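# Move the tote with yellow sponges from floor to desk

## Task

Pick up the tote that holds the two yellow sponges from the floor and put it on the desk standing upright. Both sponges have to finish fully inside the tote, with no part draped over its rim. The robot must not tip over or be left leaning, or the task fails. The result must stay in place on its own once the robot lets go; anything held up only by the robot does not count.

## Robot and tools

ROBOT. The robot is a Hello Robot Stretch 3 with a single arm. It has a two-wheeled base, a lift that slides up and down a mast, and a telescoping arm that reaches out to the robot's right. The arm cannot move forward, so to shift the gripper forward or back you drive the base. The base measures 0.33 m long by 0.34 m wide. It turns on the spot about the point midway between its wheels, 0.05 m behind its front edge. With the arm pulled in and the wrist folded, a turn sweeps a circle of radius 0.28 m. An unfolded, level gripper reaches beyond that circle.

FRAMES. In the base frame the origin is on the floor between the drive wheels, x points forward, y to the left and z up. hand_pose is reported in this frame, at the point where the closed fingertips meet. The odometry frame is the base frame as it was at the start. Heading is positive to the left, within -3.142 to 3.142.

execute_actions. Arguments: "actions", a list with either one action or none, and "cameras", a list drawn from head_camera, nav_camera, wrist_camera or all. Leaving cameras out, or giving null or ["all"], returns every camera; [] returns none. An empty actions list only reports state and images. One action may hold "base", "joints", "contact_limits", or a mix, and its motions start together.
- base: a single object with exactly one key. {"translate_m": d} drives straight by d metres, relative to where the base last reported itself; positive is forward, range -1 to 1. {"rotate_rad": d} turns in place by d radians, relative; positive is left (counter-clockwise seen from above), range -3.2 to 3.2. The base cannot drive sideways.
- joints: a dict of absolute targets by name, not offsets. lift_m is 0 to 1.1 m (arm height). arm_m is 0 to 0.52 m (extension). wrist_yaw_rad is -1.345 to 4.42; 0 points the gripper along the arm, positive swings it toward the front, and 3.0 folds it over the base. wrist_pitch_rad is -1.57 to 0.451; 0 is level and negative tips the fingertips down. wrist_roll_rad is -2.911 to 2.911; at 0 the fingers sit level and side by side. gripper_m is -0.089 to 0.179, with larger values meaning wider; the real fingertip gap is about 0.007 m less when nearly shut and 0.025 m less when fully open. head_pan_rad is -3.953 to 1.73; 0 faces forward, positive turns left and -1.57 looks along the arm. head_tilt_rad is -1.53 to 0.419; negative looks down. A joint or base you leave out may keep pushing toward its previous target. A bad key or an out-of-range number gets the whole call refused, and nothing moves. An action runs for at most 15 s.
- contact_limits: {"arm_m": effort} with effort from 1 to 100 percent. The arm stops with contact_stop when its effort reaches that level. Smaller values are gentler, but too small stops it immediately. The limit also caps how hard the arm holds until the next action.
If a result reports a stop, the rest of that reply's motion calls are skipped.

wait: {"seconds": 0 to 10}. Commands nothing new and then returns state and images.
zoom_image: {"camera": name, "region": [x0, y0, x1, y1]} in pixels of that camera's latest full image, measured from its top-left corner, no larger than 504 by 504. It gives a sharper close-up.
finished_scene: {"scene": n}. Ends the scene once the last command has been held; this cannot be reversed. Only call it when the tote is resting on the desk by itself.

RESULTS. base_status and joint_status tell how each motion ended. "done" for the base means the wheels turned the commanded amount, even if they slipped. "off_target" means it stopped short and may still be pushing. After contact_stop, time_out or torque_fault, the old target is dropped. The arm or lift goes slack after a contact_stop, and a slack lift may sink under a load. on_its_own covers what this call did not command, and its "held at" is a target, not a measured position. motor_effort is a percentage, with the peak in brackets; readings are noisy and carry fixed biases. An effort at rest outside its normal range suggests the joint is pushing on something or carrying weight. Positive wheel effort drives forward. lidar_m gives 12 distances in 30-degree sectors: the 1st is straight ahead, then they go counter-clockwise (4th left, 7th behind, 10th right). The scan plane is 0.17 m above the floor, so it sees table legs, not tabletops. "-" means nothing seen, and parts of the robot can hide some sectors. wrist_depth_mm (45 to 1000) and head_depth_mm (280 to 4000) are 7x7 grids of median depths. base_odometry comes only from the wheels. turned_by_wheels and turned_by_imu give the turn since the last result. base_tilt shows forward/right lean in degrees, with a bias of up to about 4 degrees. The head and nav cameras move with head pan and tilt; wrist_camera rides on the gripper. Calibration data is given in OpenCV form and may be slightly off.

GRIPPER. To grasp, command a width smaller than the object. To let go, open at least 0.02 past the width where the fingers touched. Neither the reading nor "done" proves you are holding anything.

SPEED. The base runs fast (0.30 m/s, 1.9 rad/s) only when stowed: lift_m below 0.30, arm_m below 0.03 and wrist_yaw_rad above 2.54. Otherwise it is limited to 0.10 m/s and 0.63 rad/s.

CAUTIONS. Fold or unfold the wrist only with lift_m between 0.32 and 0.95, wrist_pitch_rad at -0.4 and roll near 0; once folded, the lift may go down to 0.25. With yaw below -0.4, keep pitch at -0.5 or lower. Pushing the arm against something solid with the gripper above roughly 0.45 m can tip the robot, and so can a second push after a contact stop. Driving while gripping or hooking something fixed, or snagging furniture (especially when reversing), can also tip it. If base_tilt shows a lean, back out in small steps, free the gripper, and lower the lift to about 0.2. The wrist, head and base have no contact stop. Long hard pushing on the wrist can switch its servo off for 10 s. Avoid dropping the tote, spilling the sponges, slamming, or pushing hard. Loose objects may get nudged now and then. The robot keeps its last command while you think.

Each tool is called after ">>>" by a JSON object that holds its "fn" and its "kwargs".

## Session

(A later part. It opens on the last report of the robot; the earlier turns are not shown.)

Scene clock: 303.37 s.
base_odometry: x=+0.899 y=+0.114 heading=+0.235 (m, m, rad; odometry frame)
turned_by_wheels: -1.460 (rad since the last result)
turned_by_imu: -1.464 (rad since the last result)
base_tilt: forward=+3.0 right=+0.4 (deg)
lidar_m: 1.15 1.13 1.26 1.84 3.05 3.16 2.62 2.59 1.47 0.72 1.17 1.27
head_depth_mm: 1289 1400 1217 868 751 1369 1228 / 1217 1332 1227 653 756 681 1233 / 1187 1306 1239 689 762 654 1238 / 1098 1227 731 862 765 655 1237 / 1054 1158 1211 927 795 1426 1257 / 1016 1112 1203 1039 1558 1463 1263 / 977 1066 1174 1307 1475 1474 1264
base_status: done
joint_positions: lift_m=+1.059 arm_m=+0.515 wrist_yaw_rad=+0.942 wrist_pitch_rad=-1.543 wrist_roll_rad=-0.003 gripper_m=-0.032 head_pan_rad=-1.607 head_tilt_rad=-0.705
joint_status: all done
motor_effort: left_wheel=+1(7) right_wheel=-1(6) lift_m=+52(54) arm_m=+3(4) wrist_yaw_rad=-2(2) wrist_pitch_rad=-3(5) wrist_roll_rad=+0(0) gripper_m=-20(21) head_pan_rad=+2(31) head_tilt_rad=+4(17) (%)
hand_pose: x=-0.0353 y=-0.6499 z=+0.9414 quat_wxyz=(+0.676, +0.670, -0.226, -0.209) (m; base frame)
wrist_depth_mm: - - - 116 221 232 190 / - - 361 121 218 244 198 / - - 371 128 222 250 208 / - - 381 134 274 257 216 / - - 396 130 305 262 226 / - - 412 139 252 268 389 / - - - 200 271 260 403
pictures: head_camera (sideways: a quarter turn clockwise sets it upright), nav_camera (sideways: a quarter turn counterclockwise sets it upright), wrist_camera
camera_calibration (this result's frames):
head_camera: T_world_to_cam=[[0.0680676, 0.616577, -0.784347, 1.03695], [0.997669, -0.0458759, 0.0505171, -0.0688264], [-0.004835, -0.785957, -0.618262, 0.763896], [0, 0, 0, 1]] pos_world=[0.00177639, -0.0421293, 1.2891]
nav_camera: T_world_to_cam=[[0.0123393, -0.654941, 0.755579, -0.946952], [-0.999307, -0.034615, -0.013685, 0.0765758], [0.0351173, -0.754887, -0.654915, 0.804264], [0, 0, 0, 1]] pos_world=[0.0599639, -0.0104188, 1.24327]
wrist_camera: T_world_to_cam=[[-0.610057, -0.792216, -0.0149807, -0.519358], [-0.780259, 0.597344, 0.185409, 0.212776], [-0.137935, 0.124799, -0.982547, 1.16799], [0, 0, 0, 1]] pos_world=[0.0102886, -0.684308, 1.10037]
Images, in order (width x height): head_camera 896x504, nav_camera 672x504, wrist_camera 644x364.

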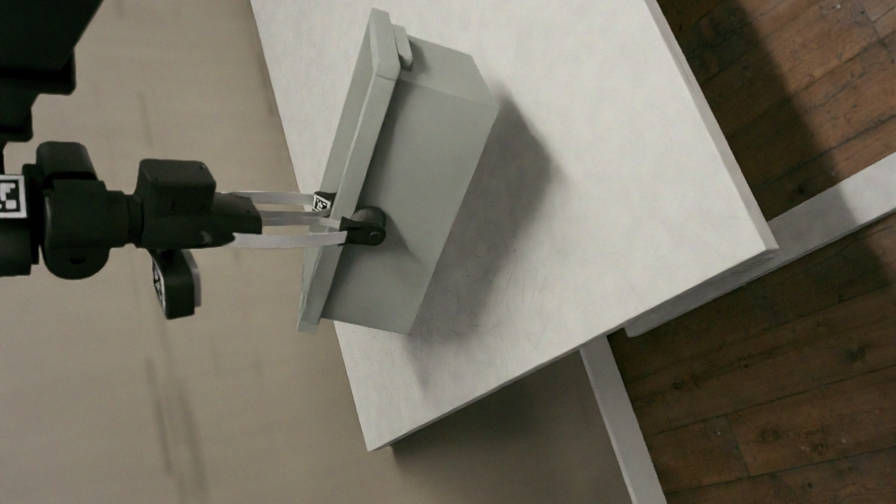

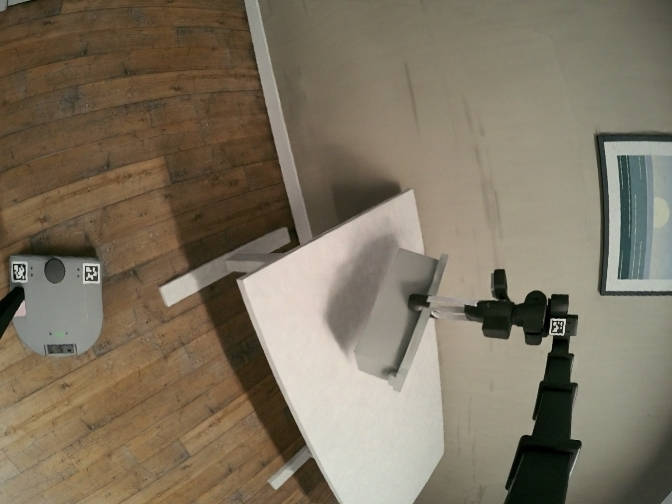

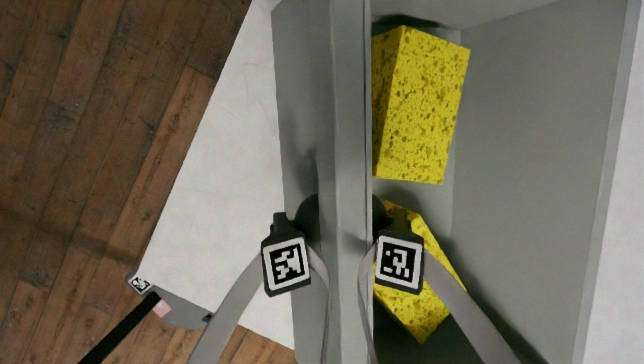

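>>> {"fn": "execute_actions", "kwargs": {"actions": [{"joints": {"lift_m": 1.005}}], "cameras": ["wrist_camera", "head_camera"]}}

Scene clock: 320.93 s.
base_odometry: x=+0.899 y=+0.114 heading=+0.235 (m, m, rad; odometry frame)
turned_by_wheels: +0.000 (rad since the last result)
turned_by_imu: +0.001 (rad since the last result)
base_tilt: forward=+3.0 right=+0.4 (deg)
lidar_m: 1.15 1.14 1.26 1.85 3.05 3.16 2.61 2.59 1.47 0.72 1.17 1.27
head_depth_mm: 1219 - 1192 843 750 1371 1230 / 1153 1341 1233 682 736 681 1234 / - 1274 1217 709 758 654 1232 / 1072 1199 1257 765 768 653 1237 / 1050 1151 1224 897 796 1424 1254 / 1016 1108 1203 1039 1565 1474 1263 / 976 1067 1172 1310 1483 1483 1262
base_status: not commanded
joint_positions: lift_m=+1.005 arm_m=+0.515 wrist_yaw_rad=+0.942 wrist_pitch_rad=-1.543 wrist_roll_rad=-0.003 gripper_m=-0.032 head_pan_rad=-1.607 head_tilt_rad=-0.705
joint_status: all done
motor_effort: left_wheel=+1(1) right_wheel=-1(1) lift_m=+34(47) arm_m=+3(2) wrist_yaw_rad=-2(2) wrist_pitch_rad=-3(3) wrist_roll_rad=+0(0) gripper_m=-20(20) head_pan_rad=+2(2) head_tilt_rad=+2(3) (%)
hand_pose: x=-0.0353 y=-0.6499 z=+0.8871 quat_wxyz=(+0.676, +0.670, -0.226, -0.209) (m; base frame)
wrist_depth_mm: 976 952 300 117 220 232 190 / - - 307 122 217 243 198 / - - 313 128 222 251 208 / - - 330 134 273 256 215 / - 348 338 131 309 261 225 / - 355 352 139 254 266 335 / - - 358 201 274 259 344
pictures: head_camera (sideways: a quarter turn clockwise sets it upright), wrist_camera
camera_calibration (this result's frames):
head_camera: T_world_to_cam=[[0.0680677, 0.616577, -0.784347, 1.03695], [0.997669, -0.0458761, 0.0505171, -0.0688263], [-0.00483509, -0.785957, -0.618262, 0.763896], [0, 0, 0, 1]] pos_world=[0.00177638, -0.0421293, 1.2891]
wrist_camera: T_world_to_cam=[[-0.610056, -0.792217, -0.014981, -0.520172], [-0.780261, 0.597344, 0.185399, 0.222861], [-0.137927, 0.124793, -0.982549, 1.1146], [0, 0, 0, 1]] pos_world=[0.0102895, -0.684308, 1.04604]
Images, in order (width x height): head_camera 896x504, wrist_camera 644x364.

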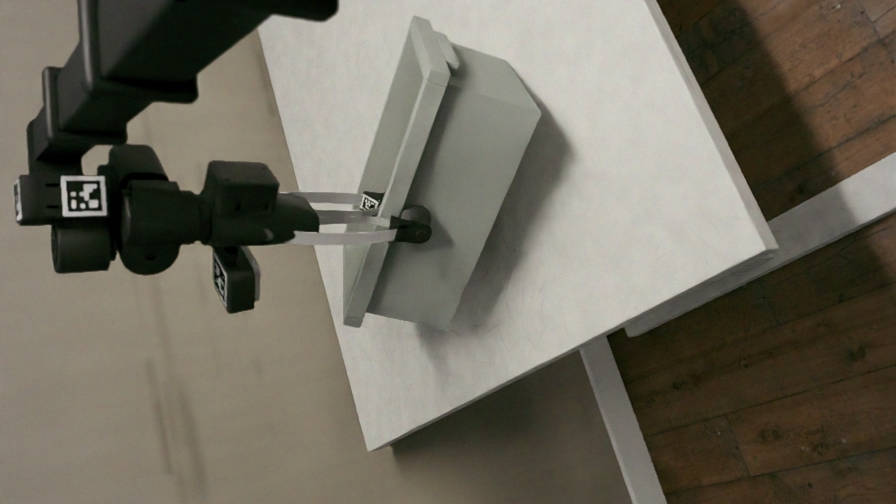

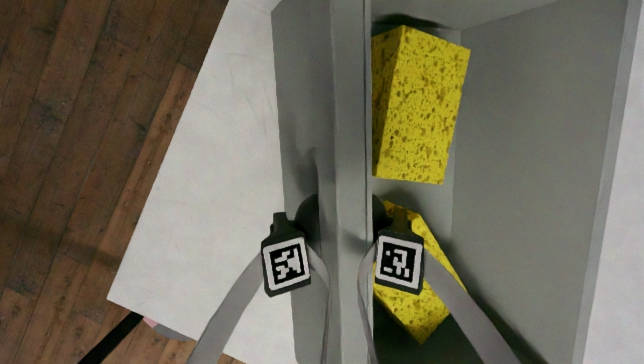

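>>> {"fn": "execute_actions", "kwargs": {"actions": [{"base": {"translate_m": 0.025}, "joints": {"lift_m": 0.929, "arm_m": 0.48}}], "cameras": ["wrist_camera", "head_camera"]}}

Scene clock: 327.83 s.
base_odometry: x=+0.924 y=+0.120 heading=+0.235 (m, m, rad; odometry frame)
turned_by_wheels: +0.000 (rad since the last result)
turned_by_imu: +0.001 (rad since the last result)
base_tilt: forward=+3.0 right=+0.4 (deg)
lidar_m: 1.12 1.11 1.24 1.85 3.06 3.18 2.64 2.61 1.45 0.71 1.16 1.26
head_depth_mm: 1237 1384 - 754 742 1357 1229 / 1183 1283 1182 839 715 679 1237 / 1138 - 1301 864 742 649 1213 / 1092 1175 1259 819 766 687 1244 / 1046 1152 1233 930 845 1463 1256 / 1005 1105 1197 1086 1543 1477 1261 / 968 1064 1172 1298 1464 1477 1263
base_status: done
joint_positions: lift_m=+0.929 arm_m=+0.480 wrist_yaw_rad=+0.942 wrist_pitch_rad=-1.544 wrist_roll_rad=-0.003 gripper_m=-0.032 head_pan_rad=-1.607 head_tilt_rad=-0.705
joint_status: all done
motor_effort: left_wheel=+2(5) right_wheel=-2(4) lift_m=+31(33) arm_m=-3(1) wrist_yaw_rad=-2(2) wrist_pitch_rad=-3(3) wrist_roll_rad=+0(0) gripper_m=-19(20) head_pan_rad=+3(2) head_tilt_rad=+2(4) (%)
hand_pose: x=-0.0355 y=-0.6153 z=+0.8112 quat_wxyz=(+0.676, +0.670, -0.226, -0.209) (m; base frame)
wrist_depth_mm: 918 899 230 212 217 180 196 / 947 938 235 225 223 183 204 / 986 952 245 233 231 188 208 / - 969 250 237 239 195 209 / - - 258 126 241 247 211 / - 272 269 132 235 208 213 / - 282 277 272 265 216 213
pictures: head_camera (sideways: a quarter turn clockwise sets it upright), wrist_camera
camera_calibration (this result's frames):
head_camera: T_world_to_cam=[[0.0680565, 0.616544, -0.784374, 1.03699], [0.99767, -0.0458577, 0.0505175, -0.0688269], [-0.00482332, -0.785984, -0.618228, 0.763852], [0, 0, 0, 1]] pos_world=[0.00177705, -0.0421299, 1.2891]
wrist_camera: T_world_to_cam=[[-0.610069, -0.792207, -0.0149556, -0.493997], [-0.780121, 0.597244, 0.186308, 0.215291], [-0.138662, 0.125328, -0.982378, 1.03587], [0, 0, 0, 1]] pos_world=[0.0102161, -0.649752, 0.970114]
Images, in order (width x height): head_camera 896x504, wrist_camera 644x364.

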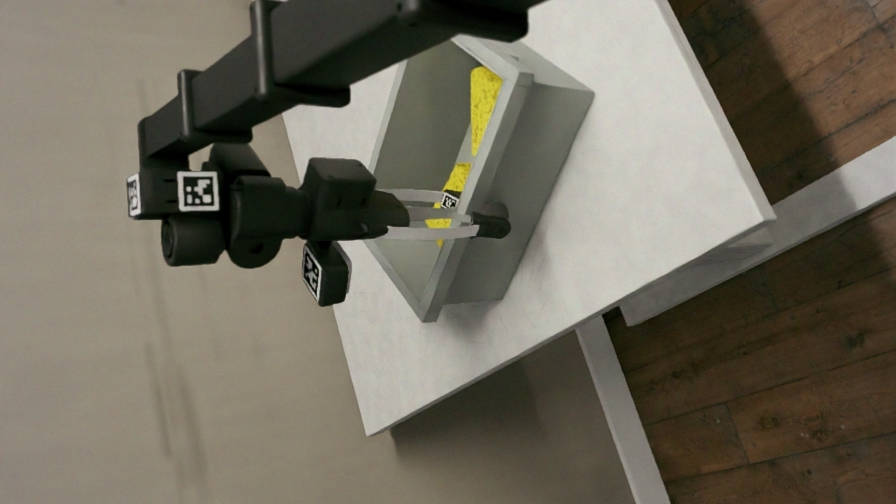

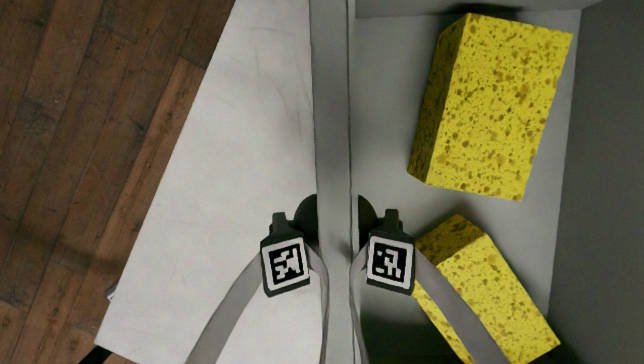

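>>> {"fn": "execute_actions", "kwargs": {"actions": [{"joints": {"gripper_m": 0.07}}], "cameras": ["wrist_camera"]}}

>>> {"fn": "execute_actions", "kwargs": {"actions": [{"joints": {"lift_m": 1.015}}]}}

Scene clock: 338.87 s.
base_odometry: x=+0.924 y=+0.120 heading=+0.235 (m, m, rad; odometry frame)
turned_by_wheels: +0.000 (rad since the last result)
turned_by_imu: +0.001 (rad since the last result)
base_tilt: forward=+3.0 right=+0.4 (deg)
lidar_m: 1.12 1.11 1.24 1.85 3.07 3.18 2.64 2.61 1.45 0.71 1.16 1.26
head_depth_mm: 1239 1389 - 811 740 1362 1230 / 1184 1278 1181 842 716 678 1237 / 1138 - 1303 867 743 651 1213 / 1087 1175 1264 825 765 689 1250 / 1046 1156 1228 930 842 1465 1248 / 1011 1105 1196 1087 1548 1478 1255 / 973 1061 1169 1295 1466 1480 1263
base_status: not commanded
joint_positions: lift_m=+0.929 arm_m=+0.480 wrist_yaw_rad=+0.942 wrist_pitch_rad=-1.544 wrist_roll_rad=-0.003 gripper_m=+0.070 head_pan_rad=-1.607 head_tilt_rad=-0.705
joint_status: all done
motor_effort: left_wheel=+2(1) right_wheel=-1(2) lift_m=+31(31) arm_m=-2(3) wrist_yaw_rad=-2(2) wrist_pitch_rad=-3(3) wrist_roll_rad=+0(0) gripper_m=+2(87) head_pan_rad=+2(2) head_tilt_rad=+2(3) (%)
hand_pose: x=-0.0355 y=-0.6153 z=+0.8112 quat_wxyz=(+0.676, +0.670, -0.226, -0.209) (m; base frame)
wrist_depth_mm: 906 916 231 225 221 183 199 / 922 948 236 231 227 185 200 / 939 934 244 238 234 191 210 / - 956 250 246 243 199 211 / - - 257 253 253 249 213 / - 272 271 261 259 254 214 / - 280 275 276 268 218 214
pictures: wrist_camera
camera_calibration (this result's frames):
wrist_camera: T_world_to_cam=[[-0.610067, -0.792209, -0.0149555, -0.493997], [-0.780122, 0.597242, 0.186312, 0.215284], [-0.138666, 0.12533, -0.982377, 1.03587], [0, 0, 0, 1]] pos_world=[0.0102159, -0.64975, 0.970113]
Images, in order (width x height): wrist_camera 644x364.

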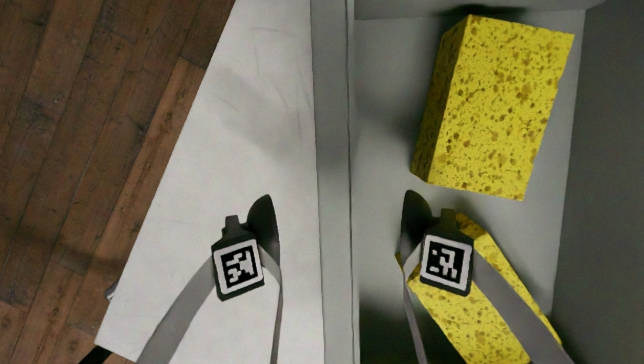

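Scene clock: 340.47 s.
base_odometry: x=+0.924 y=+0.120 heading=+0.235 (m, m, rad; odometry frame)
turned_by_wheels: +0.000 (rad since the last result)
turned_by_imu: +0.000 (rad since the last result)
base_tilt: forward=+3.0 right=+0.4 (deg)
lidar_m: 1.12 1.11 1.23 1.85 3.08 3.17 2.64 2.61 1.45 0.72 1.16 1.26
head_depth_mm: 1205 1434 1220 815 749 1360 1230 / - 1338 1230 842 717 678 1234 / - - 1195 862 741 651 1212 / 1063 1190 1262 809 766 687 1249 / 1047 1143 1230 930 845 1456 1248 / 1006 1107 1190 1082 1552 1467 1258 / 968 1063 1166 1303 1468 1482 1268
base_status: not commanded
joint_positions: lift_m=+1.015 arm_m=+0.480 wrist_yaw_rad=+0.942 wrist_pitch_rad=-1.545 wrist_roll_rad=-0.003 gripper_m=+0.070 head_pan_rad=-1.607 head_tilt_rad=-0.705
joint_status: all done
motor_effort: left_wheel=+2(1) right_wheel=-1(1) lift_m=+47(53) arm_m=-3(2) wrist_yaw_rad=-2(2) wrist_pitch_rad=-3(3) wrist_roll_rad=+0(0) gripper_m=+1(1) head_pan_rad=+2(2) head_tilt_rad=+4(3) (%)
hand_pose: x=-0.0356 y=-0.6152 z=+0.8966 quat_wxyz=(+0.676, +0.670, -0.226, -0.209) (m; base frame)
wrist_depth_mm: 983 966 979 266 242 248 207 / - - - 309 283 276 210 / - - 330 321 278 296 220 / - - 339 335 327 320 222 / - - 352 345 340 329 237 / - - 362 355 342 294 252 / - - - 367 291 282 253
pictures: head_camera (sideways: a quarter turn clockwise sets it upright), nav_camera (sideways: a quarter turn counterclockwise sets it upright), wrist_camera
camera_calibration (this result's frames):
head_camera: T_world_to_cam=[[0.0680564, 0.616544, -0.784374, 1.03699], [0.99767, -0.0458576, 0.0505175, -0.0688269], [-0.00482322, -0.785984, -0.618228, 0.763852], [0, 0, 0, 1]] pos_world=[0.00177705, -0.0421299, 1.2891]
nav_camera: T_world_to_cam=[[0.0123511, -0.654909, 0.755607, -0.946989], [-0.999306, -0.0346318, -0.0136819, 0.0765718], [0.0351285, -0.754914, -0.654882, 0.804222], [0, 0, 0, 1]] pos_world=[0.059964, -0.0104205, 1.24327]
wrist_camera: T_world_to_cam=[[-0.610072, -0.792205, -0.0149439, -0.492731], [-0.780058, 0.597196, 0.186725, 0.198867], [-0.139, 0.125573, -0.982298, 1.11982], [0, 0, 0, 1]] pos_world=[0.0101826, -0.649726, 1.05551]
Images, in order (width x height): head_camera 896x504, nav_camera 672x504, wrist_camera 644x364.

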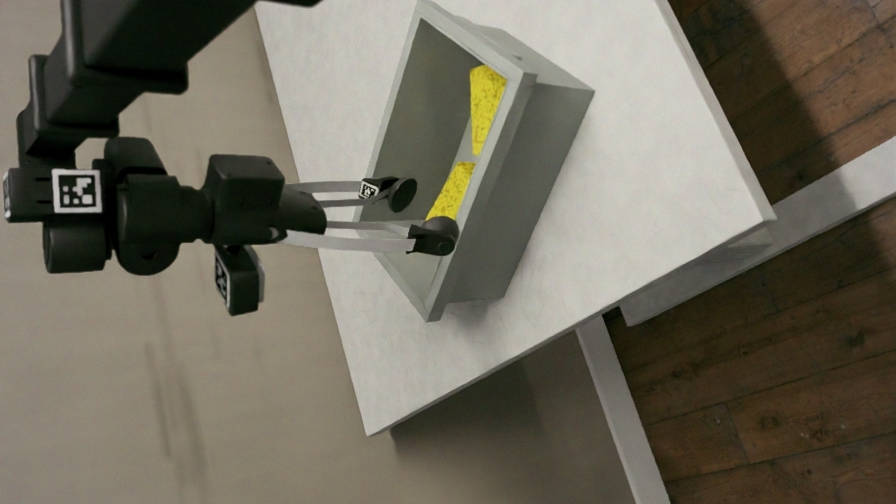

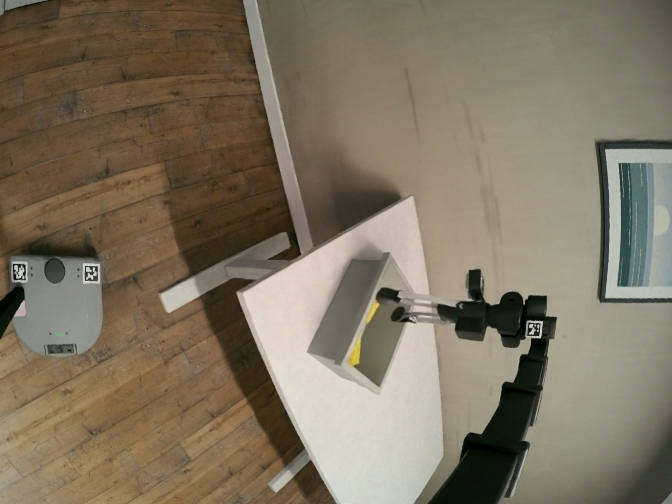

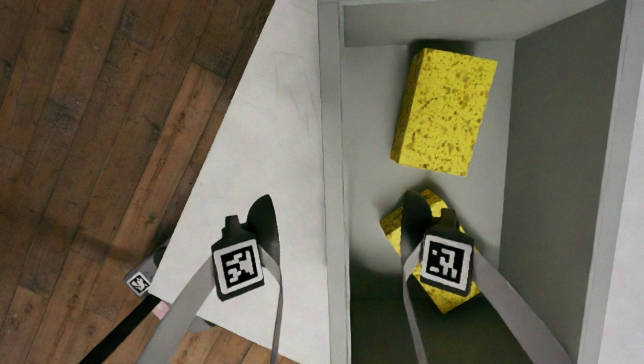

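The tote stands upright and fully on the desk with both sponges inside, and the gripper is clear.

>>> {"fn": "finished_scene", "kwargs": {"scene": 2}}

The scene is finished: the task was done.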